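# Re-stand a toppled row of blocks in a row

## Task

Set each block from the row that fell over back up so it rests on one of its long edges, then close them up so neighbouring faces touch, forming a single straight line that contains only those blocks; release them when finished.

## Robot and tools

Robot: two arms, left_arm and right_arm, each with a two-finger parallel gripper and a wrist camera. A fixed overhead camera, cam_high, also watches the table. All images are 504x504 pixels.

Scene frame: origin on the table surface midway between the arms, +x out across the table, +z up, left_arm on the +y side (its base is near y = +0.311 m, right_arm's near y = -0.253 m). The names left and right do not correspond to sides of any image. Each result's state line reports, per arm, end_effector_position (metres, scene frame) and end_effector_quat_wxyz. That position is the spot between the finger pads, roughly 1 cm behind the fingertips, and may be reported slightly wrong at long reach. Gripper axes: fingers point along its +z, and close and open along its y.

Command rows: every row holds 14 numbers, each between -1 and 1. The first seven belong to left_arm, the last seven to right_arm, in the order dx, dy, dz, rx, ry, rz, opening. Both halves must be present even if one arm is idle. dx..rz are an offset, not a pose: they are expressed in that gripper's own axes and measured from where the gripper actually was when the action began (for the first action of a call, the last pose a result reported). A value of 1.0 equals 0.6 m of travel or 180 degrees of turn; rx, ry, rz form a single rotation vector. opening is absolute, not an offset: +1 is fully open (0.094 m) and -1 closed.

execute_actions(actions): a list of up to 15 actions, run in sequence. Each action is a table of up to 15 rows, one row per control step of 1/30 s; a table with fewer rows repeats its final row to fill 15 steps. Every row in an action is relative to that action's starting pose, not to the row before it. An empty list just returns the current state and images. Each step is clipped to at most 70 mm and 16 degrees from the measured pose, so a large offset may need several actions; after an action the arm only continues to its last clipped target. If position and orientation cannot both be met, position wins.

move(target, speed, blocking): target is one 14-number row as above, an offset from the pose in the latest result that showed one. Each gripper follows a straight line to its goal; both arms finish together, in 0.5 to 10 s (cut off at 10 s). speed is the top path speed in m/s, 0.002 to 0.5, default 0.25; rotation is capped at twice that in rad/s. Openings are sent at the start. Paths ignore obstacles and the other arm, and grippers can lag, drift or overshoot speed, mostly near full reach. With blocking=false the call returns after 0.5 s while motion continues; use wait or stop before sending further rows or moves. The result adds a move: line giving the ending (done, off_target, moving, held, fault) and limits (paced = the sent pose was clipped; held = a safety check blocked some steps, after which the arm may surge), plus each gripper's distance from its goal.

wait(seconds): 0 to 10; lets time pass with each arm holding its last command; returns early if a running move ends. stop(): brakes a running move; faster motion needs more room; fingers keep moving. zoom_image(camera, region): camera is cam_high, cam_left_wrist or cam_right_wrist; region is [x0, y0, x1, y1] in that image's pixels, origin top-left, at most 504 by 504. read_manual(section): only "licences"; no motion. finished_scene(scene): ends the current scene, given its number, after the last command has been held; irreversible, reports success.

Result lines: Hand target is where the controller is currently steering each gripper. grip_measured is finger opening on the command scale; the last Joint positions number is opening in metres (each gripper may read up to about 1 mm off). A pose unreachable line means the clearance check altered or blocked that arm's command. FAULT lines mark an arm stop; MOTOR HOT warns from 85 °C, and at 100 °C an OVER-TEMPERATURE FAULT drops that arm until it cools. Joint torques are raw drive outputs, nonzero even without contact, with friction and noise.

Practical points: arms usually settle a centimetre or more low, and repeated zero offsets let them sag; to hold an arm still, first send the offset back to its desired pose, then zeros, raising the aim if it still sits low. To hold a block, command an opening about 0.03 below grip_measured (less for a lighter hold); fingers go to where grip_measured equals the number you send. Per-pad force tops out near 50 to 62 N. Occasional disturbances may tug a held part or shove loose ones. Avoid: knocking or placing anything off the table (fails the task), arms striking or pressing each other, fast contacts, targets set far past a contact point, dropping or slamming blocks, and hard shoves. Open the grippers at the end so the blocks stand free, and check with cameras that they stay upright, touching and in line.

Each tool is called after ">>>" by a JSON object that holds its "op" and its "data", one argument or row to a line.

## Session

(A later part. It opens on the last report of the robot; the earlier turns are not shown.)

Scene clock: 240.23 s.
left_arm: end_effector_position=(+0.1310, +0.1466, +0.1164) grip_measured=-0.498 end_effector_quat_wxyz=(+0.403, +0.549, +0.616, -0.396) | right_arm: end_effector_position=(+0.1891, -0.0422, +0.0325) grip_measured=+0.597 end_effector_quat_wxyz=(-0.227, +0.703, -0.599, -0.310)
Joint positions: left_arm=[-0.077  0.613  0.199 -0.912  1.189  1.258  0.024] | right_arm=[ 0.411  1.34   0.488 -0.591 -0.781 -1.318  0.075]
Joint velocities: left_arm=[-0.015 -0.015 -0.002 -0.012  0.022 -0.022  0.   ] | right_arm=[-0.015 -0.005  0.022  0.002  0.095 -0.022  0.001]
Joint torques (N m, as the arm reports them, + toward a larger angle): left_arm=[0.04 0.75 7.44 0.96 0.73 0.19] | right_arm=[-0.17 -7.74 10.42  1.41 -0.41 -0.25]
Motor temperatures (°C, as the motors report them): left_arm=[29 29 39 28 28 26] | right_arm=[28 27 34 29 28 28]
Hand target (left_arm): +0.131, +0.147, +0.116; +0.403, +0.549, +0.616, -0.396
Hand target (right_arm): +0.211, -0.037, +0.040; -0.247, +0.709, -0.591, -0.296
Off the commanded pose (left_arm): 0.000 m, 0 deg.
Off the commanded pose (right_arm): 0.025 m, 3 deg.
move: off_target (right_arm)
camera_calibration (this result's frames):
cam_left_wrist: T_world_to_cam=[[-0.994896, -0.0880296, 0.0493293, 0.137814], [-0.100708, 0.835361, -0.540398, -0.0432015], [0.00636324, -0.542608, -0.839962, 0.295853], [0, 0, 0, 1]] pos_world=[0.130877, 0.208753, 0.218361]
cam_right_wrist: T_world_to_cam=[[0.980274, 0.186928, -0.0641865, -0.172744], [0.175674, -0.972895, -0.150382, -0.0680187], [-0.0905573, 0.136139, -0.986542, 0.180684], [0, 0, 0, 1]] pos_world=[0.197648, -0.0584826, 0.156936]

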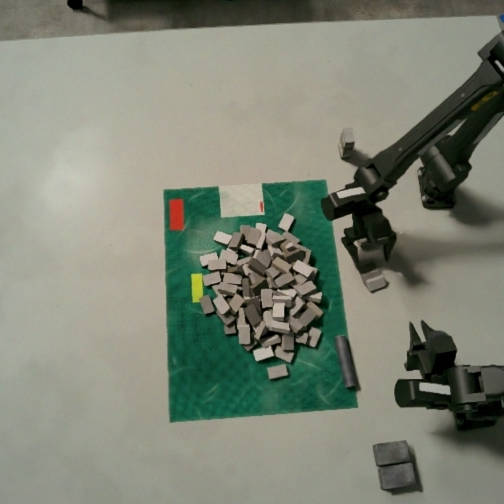

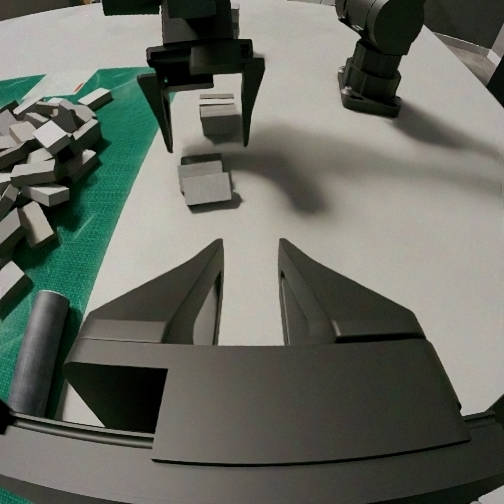

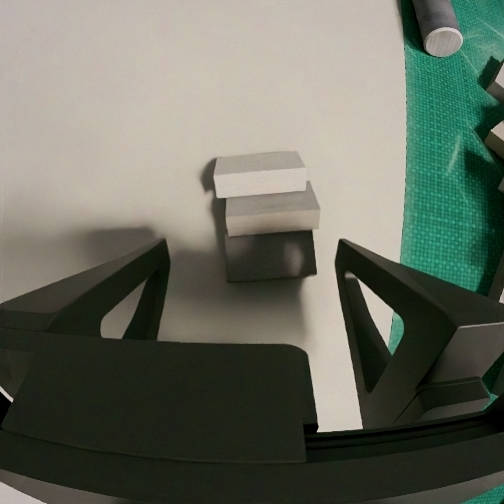

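>>> {"op": "move", "data": {
  "target": [0,0,0,0,0,0,-0.5,0.028,-0.015,0.032,0.012,0,-0.012,0.6],
  "speed": 0.05
}}

>>> {"op": "move", "data": {
  "target": [0,0,0,0,0,0,-0.5,0,0,0,0,0,0,-0.15]
}}

>>> {"op": "move", "data": {
  "target": [0,0,0,0,0,0,-0.5,-0.022,0,-0.012,0,0.25,0,-0.15],
  "speed": 0.15
}}

>>> {"op": "move", "data": {
  "target": [0,0,0,0,0,0,-0.5,0.065,0.02,-0.01,0,0,0,-0.15],
  "speed": 0.05
}}

>>> {"op": "move", "data": {
  "target": [0,0,0,0,0,0,-0.5,0.008,0,0.004,0,0.26,0,-0.15],
  "speed": 0.15
}}

>>> {"op": "move", "data": {
  "target": [0,0,0,0,0,0,-0.5,0,0,0,0,0,0,0.6]
}}

>>> {"op": "move", "data": {
  "target": [0,0,0,0,0,0,-0.5,0,0,0,0,-0.5,0,0.6],
  "speed": 0.2
}}

>>> {"op": "move", "data": {
  "target": [0,0,0,0,0,0,-0.5,-0.1,-0.06,0.05,0.02,0,-0.02,0.6],
  "speed": 0.1
}}

Scene clock: 251.30 s.
left_arm: end_effector_position=(+0.1310, +0.1466, +0.1164) grip_measured=-0.498 end_effector_quat_wxyz=(+0.403, +0.549, +0.616, -0.396) | right_arm: end_effector_position=(+0.2004, -0.0389, +0.0115) grip_measured=+0.597 end_effector_quat_wxyz=(-0.249, +0.710, -0.590, -0.294)
Joint positions: left_arm=[-0.077  0.613  0.199 -0.912  1.189  1.258  0.024] | right_arm=[ 0.411  1.414  0.467 -0.439 -0.773 -1.318  0.075]
Joint velocities: left_arm=[ 0.005  0.005 -0.007  0.017 -0.051 -0.022 -0.   ] | right_arm=[-0.005  0.005  0.002  0.002 -0.007  0.022  0.001]
Joint torques (N m, as the arm reports them, + toward a larger angle): left_arm=[-0.16  0.42  7.4   0.96  0.74  0.19] | right_arm=[ 1.41 -8.06  5.08  1.37 -0.34  0.01]
Motor temperatures (°C, as the motors report them): left_arm=[29 29 40 28 28 26] | right_arm=[28 27 35 29 29 28]
Hand target (left_arm): +0.131, +0.147, +0.116; +0.403, +0.549, +0.616, -0.396
Hand target (right_arm): +0.197, -0.039, +0.006; -0.246, +0.709, -0.591, -0.294
Off the commanded pose (left_arm): 0.000 m, 0 deg.
Off the commanded pose (right_arm): 0.006 m, 0 deg.
move: done
camera_calibration (this result's frames):
cam_left_wrist: T_world_to_cam=[[-0.994896, -0.0880296, 0.0493293, 0.137814], [-0.100708, 0.835361, -0.540398, -0.0432015], [0.00636324, -0.542608, -0.839962, 0.295853], [0, 0, 0, 1]] pos_world=[0.130877, 0.208753, 0.218361]
cam_right_wrist: T_world_to_cam=[[0.982442, 0.186499, -0.00516575, -0.186944], [0.183521, -0.970999, -0.153236, -0.0714627], [-0.0335943, 0.149597, -0.988176, 0.149617], [0, 0, 0, 1]] pos_world=[0.201803, -0.0569074, 0.135932]

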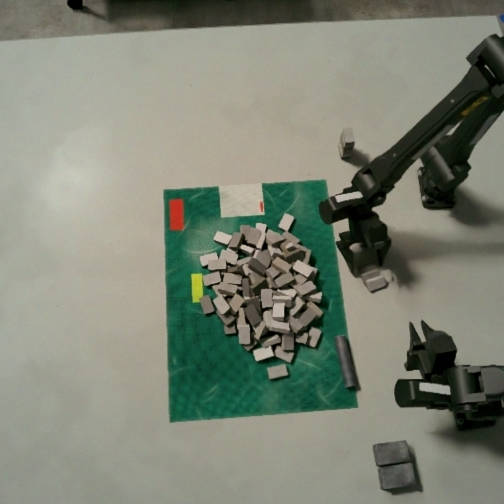

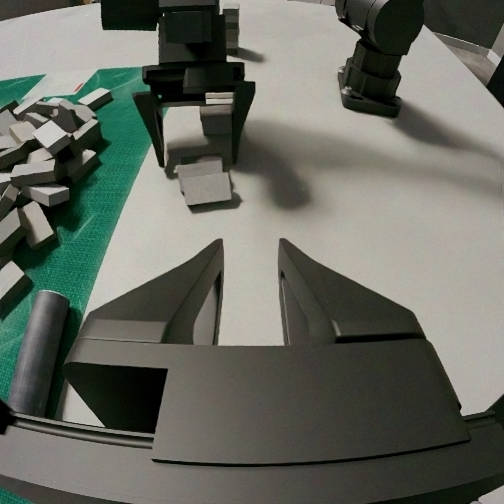

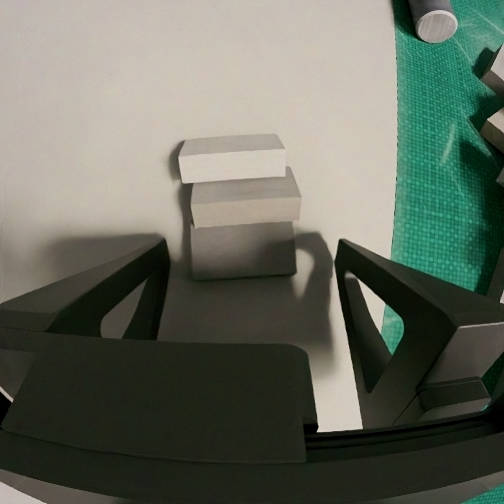

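Scene clock: 251.80 s.
left_arm: end_effector_position=(+0.1310, +0.1466, +0.1164) grip_measured=-0.498 end_effector_quat_wxyz=(+0.403, +0.549, +0.616, -0.396) | right_arm: end_effector_position=(+0.2005, -0.0390, +0.0113) grip_measured=-0.095 end_effector_quat_wxyz=(-0.249, +0.710, -0.590, -0.293)
Joint positions: left_arm=[-0.077  0.613  0.199 -0.912  1.189  1.258  0.024] | right_arm=[ 0.411  1.414  0.467 -0.439 -0.772 -1.318  0.043]
Joint velocities: left_arm=[ 0.005  0.005 -0.002 -0.017 -0.022  0.007 -0.001] | right_arm=[-0.015 -0.005  0.012  0.012 -0.007  0.022  0.001]
Joint torques (N m, as the arm reports them, + toward a larger angle): left_arm=[0.29 0.32 7.42 0.95 0.72 0.18] | right_arm=[ 1.41 -8.43  5.96  0.78 -0.51 -0.07]
Motor temperatures (°C, as the motors report them): left_arm=[29 29 40 28 28 26] | right_arm=[28 27 35 29 29 28]
Hand target (left_arm): +0.131, +0.147, +0.116; +0.403, +0.549, +0.616, -0.396
Hand target (right_arm): +0.200, -0.039, +0.011; -0.249, +0.710, -0.590, -0.294
Off the commanded pose (left_arm): 0.000 m, 0 deg.
Off the commanded pose (right_arm): 0.000 m, 0 deg.
move: done
camera_calibration (this result's frames):
cam_left_wrist: T_world_to_cam=[[-0.994896, -0.0880296, 0.0493293, 0.137814], [-0.100708, 0.835361, -0.540398, -0.0432015], [0.00636324, -0.542608, -0.839962, 0.295853], [0, 0, 0, 1]] pos_world=[0.130877, 0.208753, 0.218361]
cam_right_wrist: T_world_to_cam=[[0.982483, 0.186287, -0.00497251, -0.187013], [0.183377, -0.971198, -0.152141, -0.0716075], [-0.0331712, 0.148564, -0.988346, 0.149381], [0, 0, 0, 1]] pos_world=[0.201823, -0.0568996, 0.135816]

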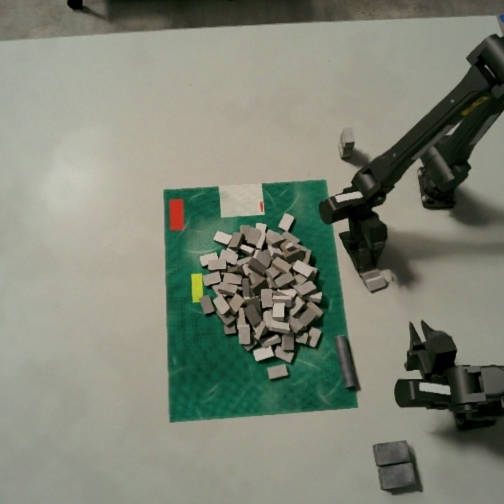

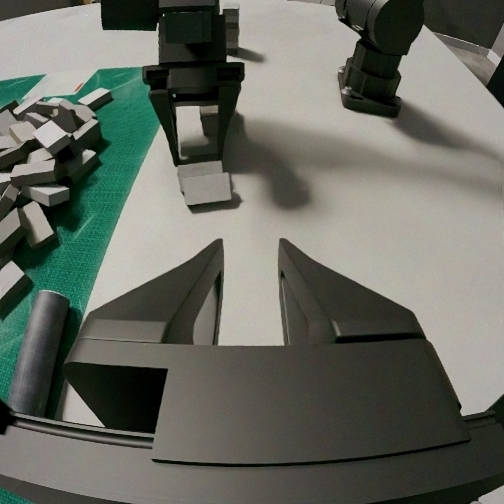

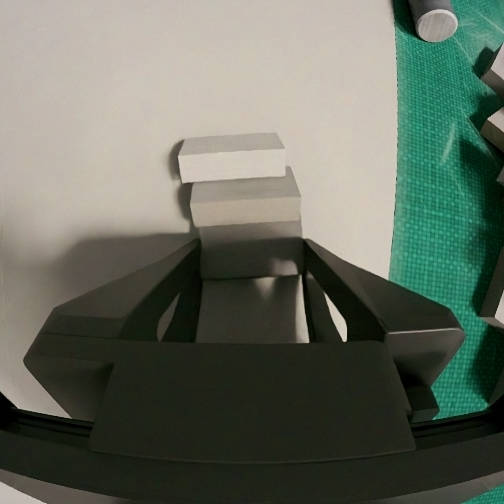

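Scene clock: 254.77 s.
left_arm: end_effector_position=(+0.1310, +0.1466, +0.1164) grip_measured=-0.498 end_effector_quat_wxyz=(+0.403, +0.549, +0.616, -0.396) | right_arm: end_effector_position=(+0.1951, -0.0424, +0.0242) grip_measured=-0.095 end_effector_quat_wxyz=(-0.015, +0.770, -0.638, +0.008)
Joint positions: left_arm=[-0.077  0.613  0.199 -0.912  1.189  1.258  0.024] | right_arm=[ 0.815  1.352  0.655 -0.842  0.013 -0.993  0.043]
Joint velocities: left_arm=[-0.005 -0.005 -0.017  0.002 -0.022 -0.007  0.   ] | right_arm=[ 0.005  0.005 -0.007  0.007 -0.022 -0.007  0.   ]
Joint torques (N m, as the arm reports them, + toward a larger angle): left_arm=[0.09 0.61 7.54 1.05 0.75 0.17] | right_arm=[ 1.61 -8.18 10.78 -0.5   0.01  0.08]
Motor temperatures (°C, as the motors report them): left_arm=[29 29 40 28 28 26] | right_arm=[28 27 35 29 29 28]
Hand target (left_arm): +0.131, +0.147, +0.116; +0.403, +0.549, +0.616, -0.396
Hand target (right_arm): +0.199, -0.036, +0.028; -0.009, +0.767, -0.641, +0.008
Off the commanded pose (left_arm): 0.000 m, 0 deg.
Off the commanded pose (right_arm): 0.009 m, 2 deg.
move: done
camera_calibration (this result's frames):
cam_left_wrist: T_world_to_cam=[[-0.994896, -0.0880296, 0.0493293, 0.137814], [-0.100708, 0.835361, -0.540398, -0.0432015], [0.00636324, -0.542608, -0.839962, 0.295853], [0, 0, 0, 1]] pos_world=[0.130877, 0.208753, 0.218361]
cam_right_wrist: T_world_to_cam=[[0.983024, 0.182326, 0.0205228, -0.181939], [0.135475, -0.796715, 0.588975, -0.073109], [0.123737, -0.576197, -0.80789, 0.0967154], [0, 0, 0, 1]] pos_world=[0.176788, 0.0306524, 0.124929]

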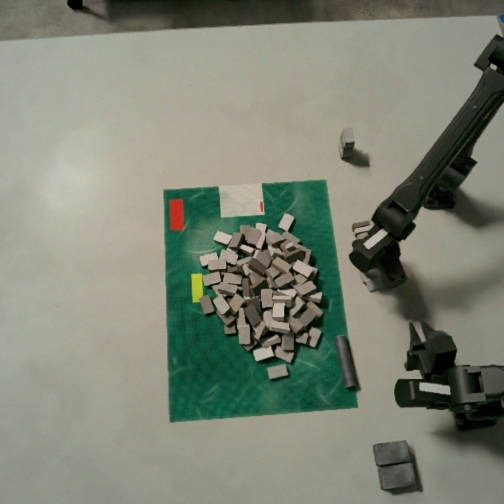

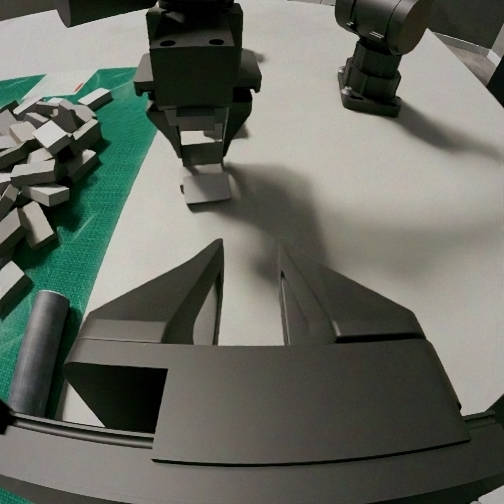

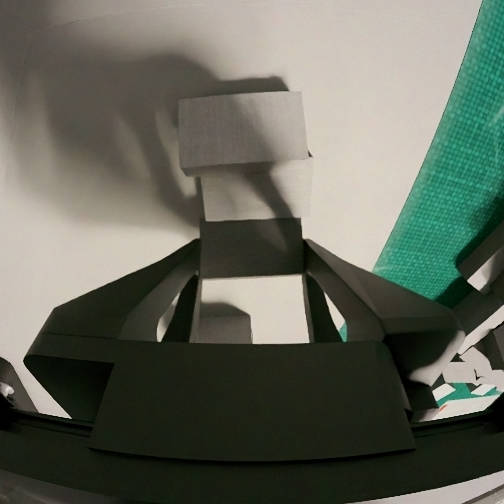

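Scene clock: 255.90 s.
left_arm: end_effector_position=(+0.1310, +0.1466, +0.1164) grip_measured=-0.498 end_effector_quat_wxyz=(+0.403, +0.549, +0.616, -0.396) | right_arm: end_effector_position=(+0.1954, -0.0777, +0.0287) grip_measured=-0.095 end_effector_quat_wxyz=(-0.021, +0.767, -0.641, +0.010)
Joint positions: left_arm=[-0.077  0.613  0.199 -0.912  1.189  1.258  0.024] | right_arm=[ 0.723  1.269  0.597 -0.854  0.011 -1.078  0.043]
Joint velocities: left_arm=[ 0.005 -0.015 -0.007 -0.002 -0.066 -0.051  0.001] | right_arm=[-0.005  0.005 -0.002 -0.007  0.007 -0.037 -0.   ]
Joint torques (N m, as the arm reports them, + toward a larger angle): left_arm=[0.2  0.67 7.57 1.03 0.76 0.17] | right_arm=[  0.06 -10.26   6.72  -0.15  -0.11  -0.24]
Motor temperatures (°C, as the motors report them): left_arm=[29 29 40 28 28 26] | right_arm=[28 27 35 29 28 28]
Hand target (left_arm): +0.131, +0.147, +0.116; +0.403, +0.549, +0.616, -0.396
Hand target (right_arm): +0.191, -0.083, +0.029; -0.015, +0.770, -0.638, +0.007
Off the commanded pose (left_arm): 0.000 m, 0 deg.
Off the commanded pose (right_arm): 0.007 m, 1 deg.
move: done
camera_calibration (this result's frames):
cam_left_wrist: T_world_to_cam=[[-0.994896, -0.0880296, 0.0493293, 0.137814], [-0.100708, 0.835361, -0.540398, -0.0432015], [0.00636324, -0.542608, -0.839962, 0.295853], [0, 0, 0, 1]] pos_world=[0.130877, 0.208753, 0.218361]
cam_right_wrist: T_world_to_cam=[[0.984146, 0.174665, 0.0307886, -0.176961], [0.123934, -0.801441, 0.585092, -0.101982], [0.126871, -0.572001, -0.810382, 0.0797127], [0, 0, 0, 1]] pos_world=[0.176681, -0.00522796, 0.129715]

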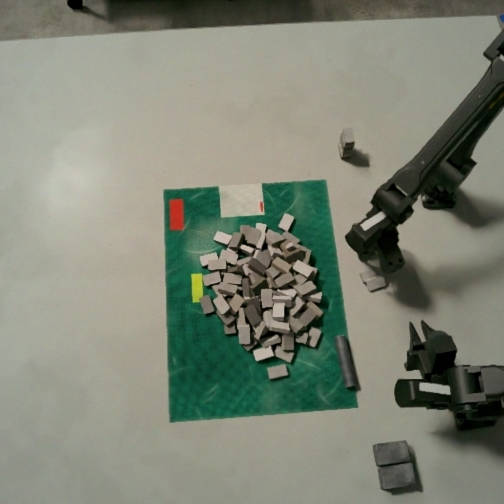

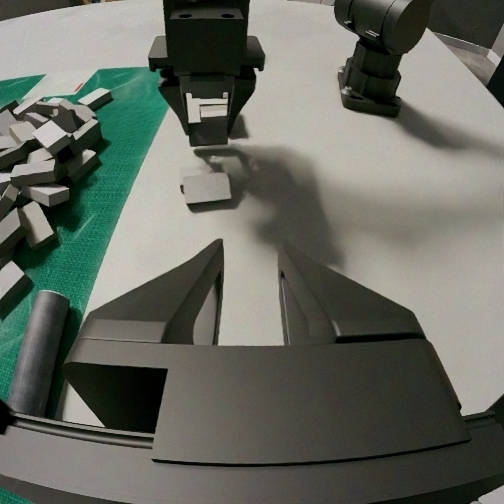

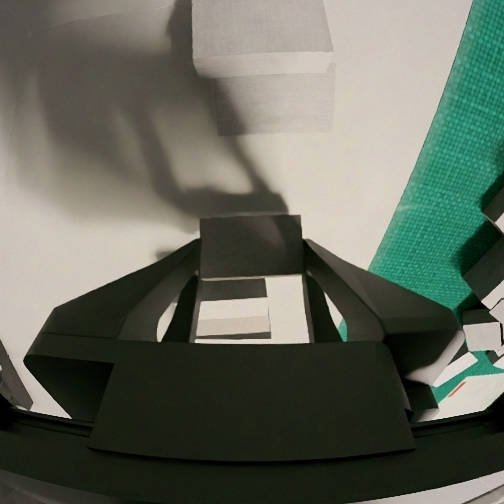

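Scene clock: 259.03 s.
left_arm: end_effector_position=(+0.1310, +0.1466, +0.1164) grip_measured=-0.498 end_effector_quat_wxyz=(+0.403, +0.549, +0.616, -0.396) | right_arm: end_effector_position=(+0.1931, -0.0879, +0.0227) grip_measured=-0.095 end_effector_quat_wxyz=(+0.227, +0.705, -0.594, +0.315)
Joint positions: left_arm=[-0.077  0.613  0.199 -0.912  1.189  1.258  0.024] | right_arm=[ 1.03   1.705  0.83  -1.298  0.56  -0.583  0.043]
Joint velocities: left_arm=[-0.015 -0.005 -0.012 -0.017 -0.022 -0.081 -0.001] | right_arm=[-0.005 -0.015 -0.007 -0.007 -0.037  0.037 -0.001]
Joint torques (N m, as the arm reports them, + toward a larger angle): left_arm=[0.29 0.25 7.54 1.04 0.73 0.16] | right_arm=[  2.14 -11.85   7.95  -1.77   0.42   0.03]
Motor temperatures (°C, as the motors report them): left_arm=[29 29 40 28 28 26] | right_arm=[28 27 35 29 28 28]
Hand target (left_arm): +0.131, +0.147, +0.116; +0.403, +0.549, +0.616, -0.396
Hand target (right_arm): +0.197, -0.080, +0.027; +0.229, +0.702, -0.594, +0.319
Off the commanded pose (left_arm): 0.000 m, 0 deg.
Off the commanded pose (right_arm): 0.007 m, 1 deg.
move: done
camera_calibration (this result's frames):
cam_left_wrist: T_world_to_cam=[[-0.994896, -0.0880296, 0.0493293, 0.137814], [-0.100708, 0.835361, -0.540398, -0.0432015], [0.00636324, -0.542608, -0.839962, 0.295853], [0, 0, 0, 1]] pos_world=[0.130877, 0.208753, 0.218361]
cam_right_wrist: T_world_to_cam=[[0.982656, 0.179534, 0.046425, -0.172316], [-0.0204823, -0.143739, 0.989404, -0.0298454], [0.184305, -0.973194, -0.137568, 0.00773009], [0, 0, 0, 1]] pos_world=[0.167291, 0.0341695, 0.0385924]

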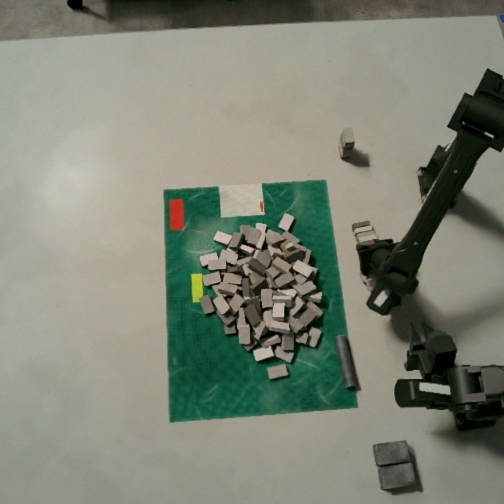

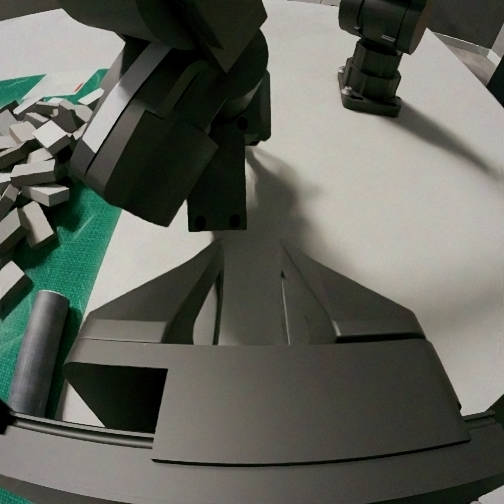

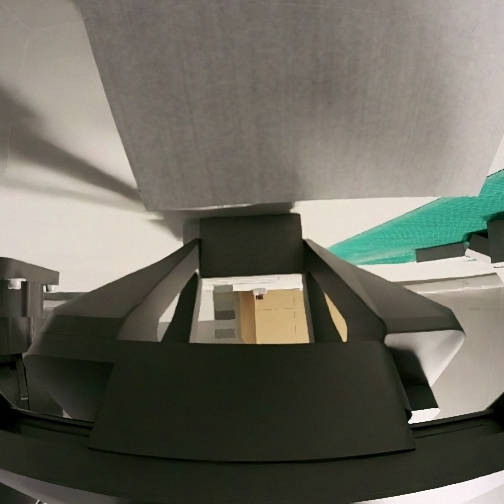

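Scene clock: 259.53 s.
left_arm: end_effector_position=(+0.1310, +0.1466, +0.1164) grip_measured=-0.498 end_effector_quat_wxyz=(+0.403, +0.549, +0.616, -0.396) | right_arm: end_effector_position=(+0.1931, -0.0879, +0.0227) grip_measured=+0.597 end_effector_quat_wxyz=(+0.227, +0.705, -0.594, +0.315)
Joint positions: left_arm=[-0.077  0.613  0.199 -0.912  1.189  1.258  0.024] | right_arm=[ 1.03   1.705  0.83  -1.298  0.56  -0.583  0.075]
Joint velocities: left_arm=[ 0.015  0.005  0.002  0.007  0.022 -0.066  0.001] | right_arm=[-0.005 -0.024 -0.007  0.012  0.022  0.066 -0.   ]
Joint torques (N m, as the arm reports them, + toward a larger angle): left_arm=[0.11 0.3  7.47 1.04 0.71 0.19] | right_arm=[  1.51 -12.86   5.21  -0.78   0.33  -0.09]
Motor temperatures (°C, as the motors report them): left_arm=[29 29 40 28 28 26] | right_arm=[28 27 35 29 28 28]
Hand target (left_arm): +0.131, +0.147, +0.116; +0.403, +0.549, +0.616, -0.396
Hand target (right_arm): +0.193, -0.088, +0.023; +0.227, +0.705, -0.594, +0.315
Off the commanded pose (left_arm): 0.000 m, 0 deg.
Off the commanded pose (right_arm): 0.000 m, 0 deg.
move: done
camera_calibration (this result's frames):
cam_left_wrist: T_world_to_cam=[[-0.994896, -0.0880296, 0.0493293, 0.137814], [-0.100708, 0.835361, -0.540398, -0.0432015], [0.00636324, -0.542608, -0.839962, 0.295853], [0, 0, 0, 1]] pos_world=[0.130877, 0.208753, 0.218361]
cam_right_wrist: T_world_to_cam=[[0.982691, 0.179269, 0.0466973, -0.172352], [-0.0207828, -0.143799, 0.989389, -0.0297923], [0.184082, -0.973234, -0.137584, 0.00776994], [0, 0, 0, 1]] pos_world=[0.167319, 0.0341753, 0.0385936]

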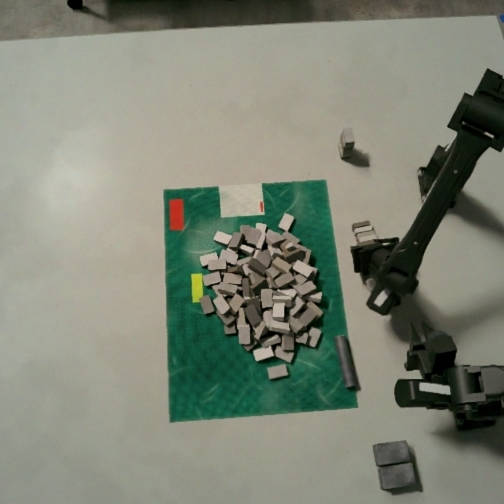

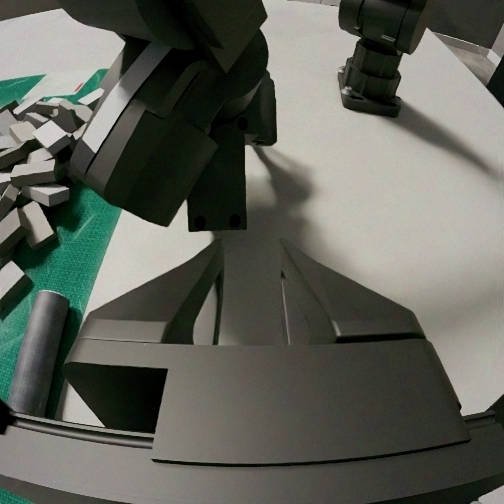

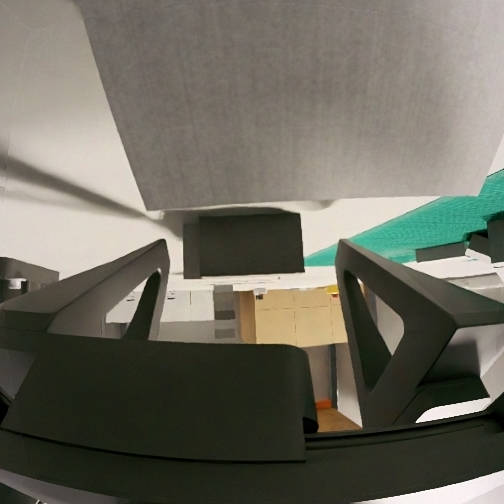

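Scene clock: 263.97 s.
left_arm: end_effector_position=(+0.1310, +0.1466, +0.1164) grip_measured=-0.498 end_effector_quat_wxyz=(+0.403, +0.549, +0.616, -0.396) | right_arm: end_effector_position=(+0.1938, -0.0880, +0.0248) grip_measured=+0.597 end_effector_quat_wxyz=(-0.250, +0.713, -0.589, -0.287)
Joint positions: left_arm=[-0.077  0.613  0.199 -0.912  1.189  1.258  0.024] | right_arm=[ 0.238  1.337  0.46  -0.671 -0.78  -1.563  0.075]
Joint velocities: left_arm=[ 0.015  0.015  0.002 -0.012 -0.066 -0.051  0.001] | right_arm=[-0.005 -0.015  0.012 -0.007 -0.037 -0.095  0.001]
Joint torques (N m, as the arm reports them, + toward a larger angle): left_arm=[0.2  0.45 7.56 1.04 0.75 0.17] | right_arm=[ 0.97 -7.62  5.26  1.17 -0.59 -0.23]
Motor temperatures (°C, as the motors report them): left_arm=[29 29 40 28 29 26] | right_arm=[28 27 34 29 28 28]
Hand target (left_arm): +0.131, +0.147, +0.116; +0.403, +0.549, +0.616, -0.396
Hand target (right_arm): +0.192, -0.090, +0.020; -0.252, +0.714, -0.587, -0.287
Off the commanded pose (left_arm): 0.000 m, 0 deg.
Off the commanded pose (right_arm): 0.002 m, 2 deg.
move: done
camera_calibration (this result's frames):
cam_left_wrist: T_world_to_cam=[[-0.994896, -0.0880296, 0.0493293, 0.137814], [-0.100708, 0.835361, -0.540398, -0.0432015], [0.00636324, -0.542608, -0.839962, 0.295853], [0, 0, 0, 1]] pos_world=[0.130877, 0.208753, 0.218361]
cam_right_wrist: T_world_to_cam=[[0.982098, 0.188294, 0.00530361, -0.171227], [0.1871, -0.971833, -0.143297, -0.116865], [-0.0218277, 0.141724, -0.989666, 0.166943], [0, 0, 0, 1]] pos_world=[0.193671, -0.104992, 0.14938]

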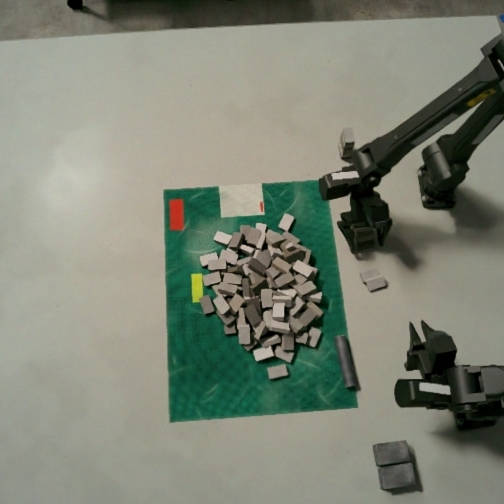

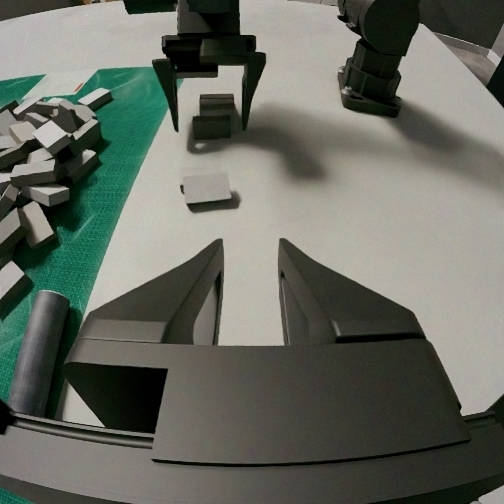

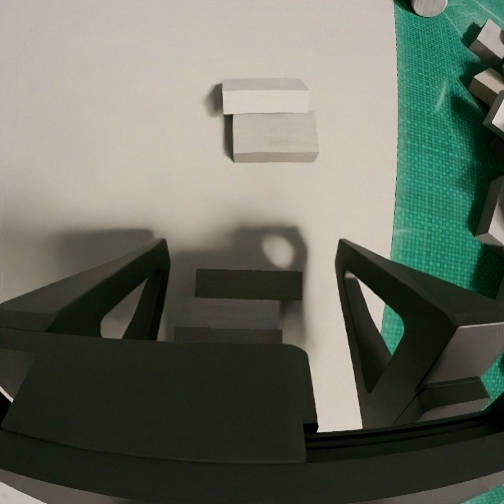

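Scene clock: 265.23 s.
left_arm: end_effector_position=(+0.1310, +0.1466, +0.1164) grip_measured=-0.498 end_effector_quat_wxyz=(+0.403, +0.549, +0.616, -0.396) | right_arm: end_effector_position=(+0.1947, -0.0301, +0.0315) grip_measured=+0.597 end_effector_quat_wxyz=(-0.255, +0.720, -0.585, -0.272)
Joint positions: left_arm=[-0.077  0.613  0.199 -0.912  1.189  1.258  0.024] | right_arm=[ 0.465  1.309  0.46  -0.462 -0.729 -1.262  0.075]
Joint velocities: left_arm=[-0.005 -0.005 -0.017  0.002  0.022 -0.022 -0.001] | right_arm=[-0.005  0.005  0.007 -0.007  0.066 -0.007  0.001]
Joint torques (N m, as the arm reports them, + toward a larger angle): left_arm=[0.29 0.6  7.54 1.01 0.74 0.16] | right_arm=[ 1.14 -8.16 10.78  1.73 -0.36  0.04]
Motor temperatures (°C, as the motors report them): left_arm=[29 29 40 28 29 26] | right_arm=[28 27 34 29 28 28]
Hand target (left_arm): +0.131, +0.147, +0.116; +0.403, +0.549, +0.616, -0.396
Hand target (right_arm): +0.216, -0.019, +0.048; -0.281, +0.723, -0.576, -0.259
Off the commanded pose (left_arm): 0.000 m, 0 deg.
Off the commanded pose (right_arm): 0.029 m, 3 deg.
move: off_target (right_arm)
camera_calibration (this result's frames):
cam_left_wrist: T_world_to_cam=[[-0.994896, -0.0880296, 0.0493293, 0.137814], [-0.100708, 0.835361, -0.540398, -0.0432015], [0.00636324, -0.542608, -0.839962, 0.295853], [0, 0, 0, 1]] pos_world=[0.130877, 0.208753, 0.218361]
cam_right_wrist: T_world_to_cam=[[0.980812, 0.191414, 0.0369837, -0.183701], [0.194602, -0.972668, -0.126678, -0.0618659], [0.0117249, 0.131444, -0.991254, 0.158635], [0, 0, 0, 1]] pos_world=[0.190356, -0.0458636, 0.156205]

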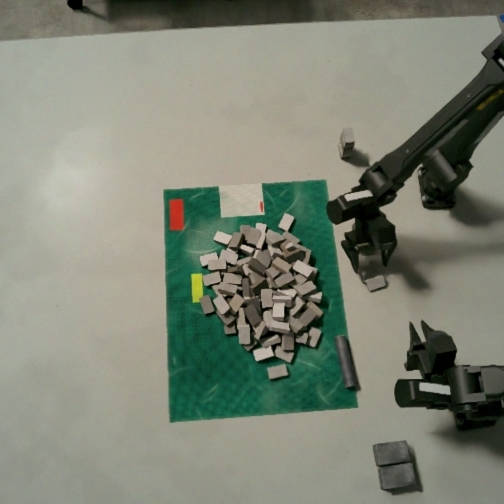

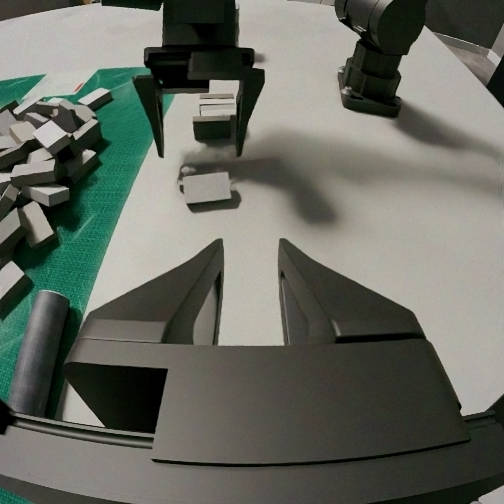

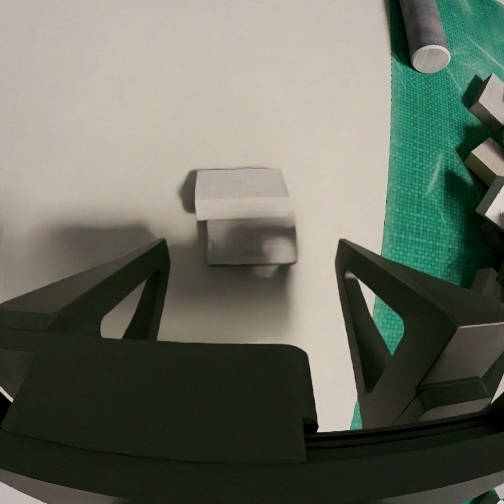

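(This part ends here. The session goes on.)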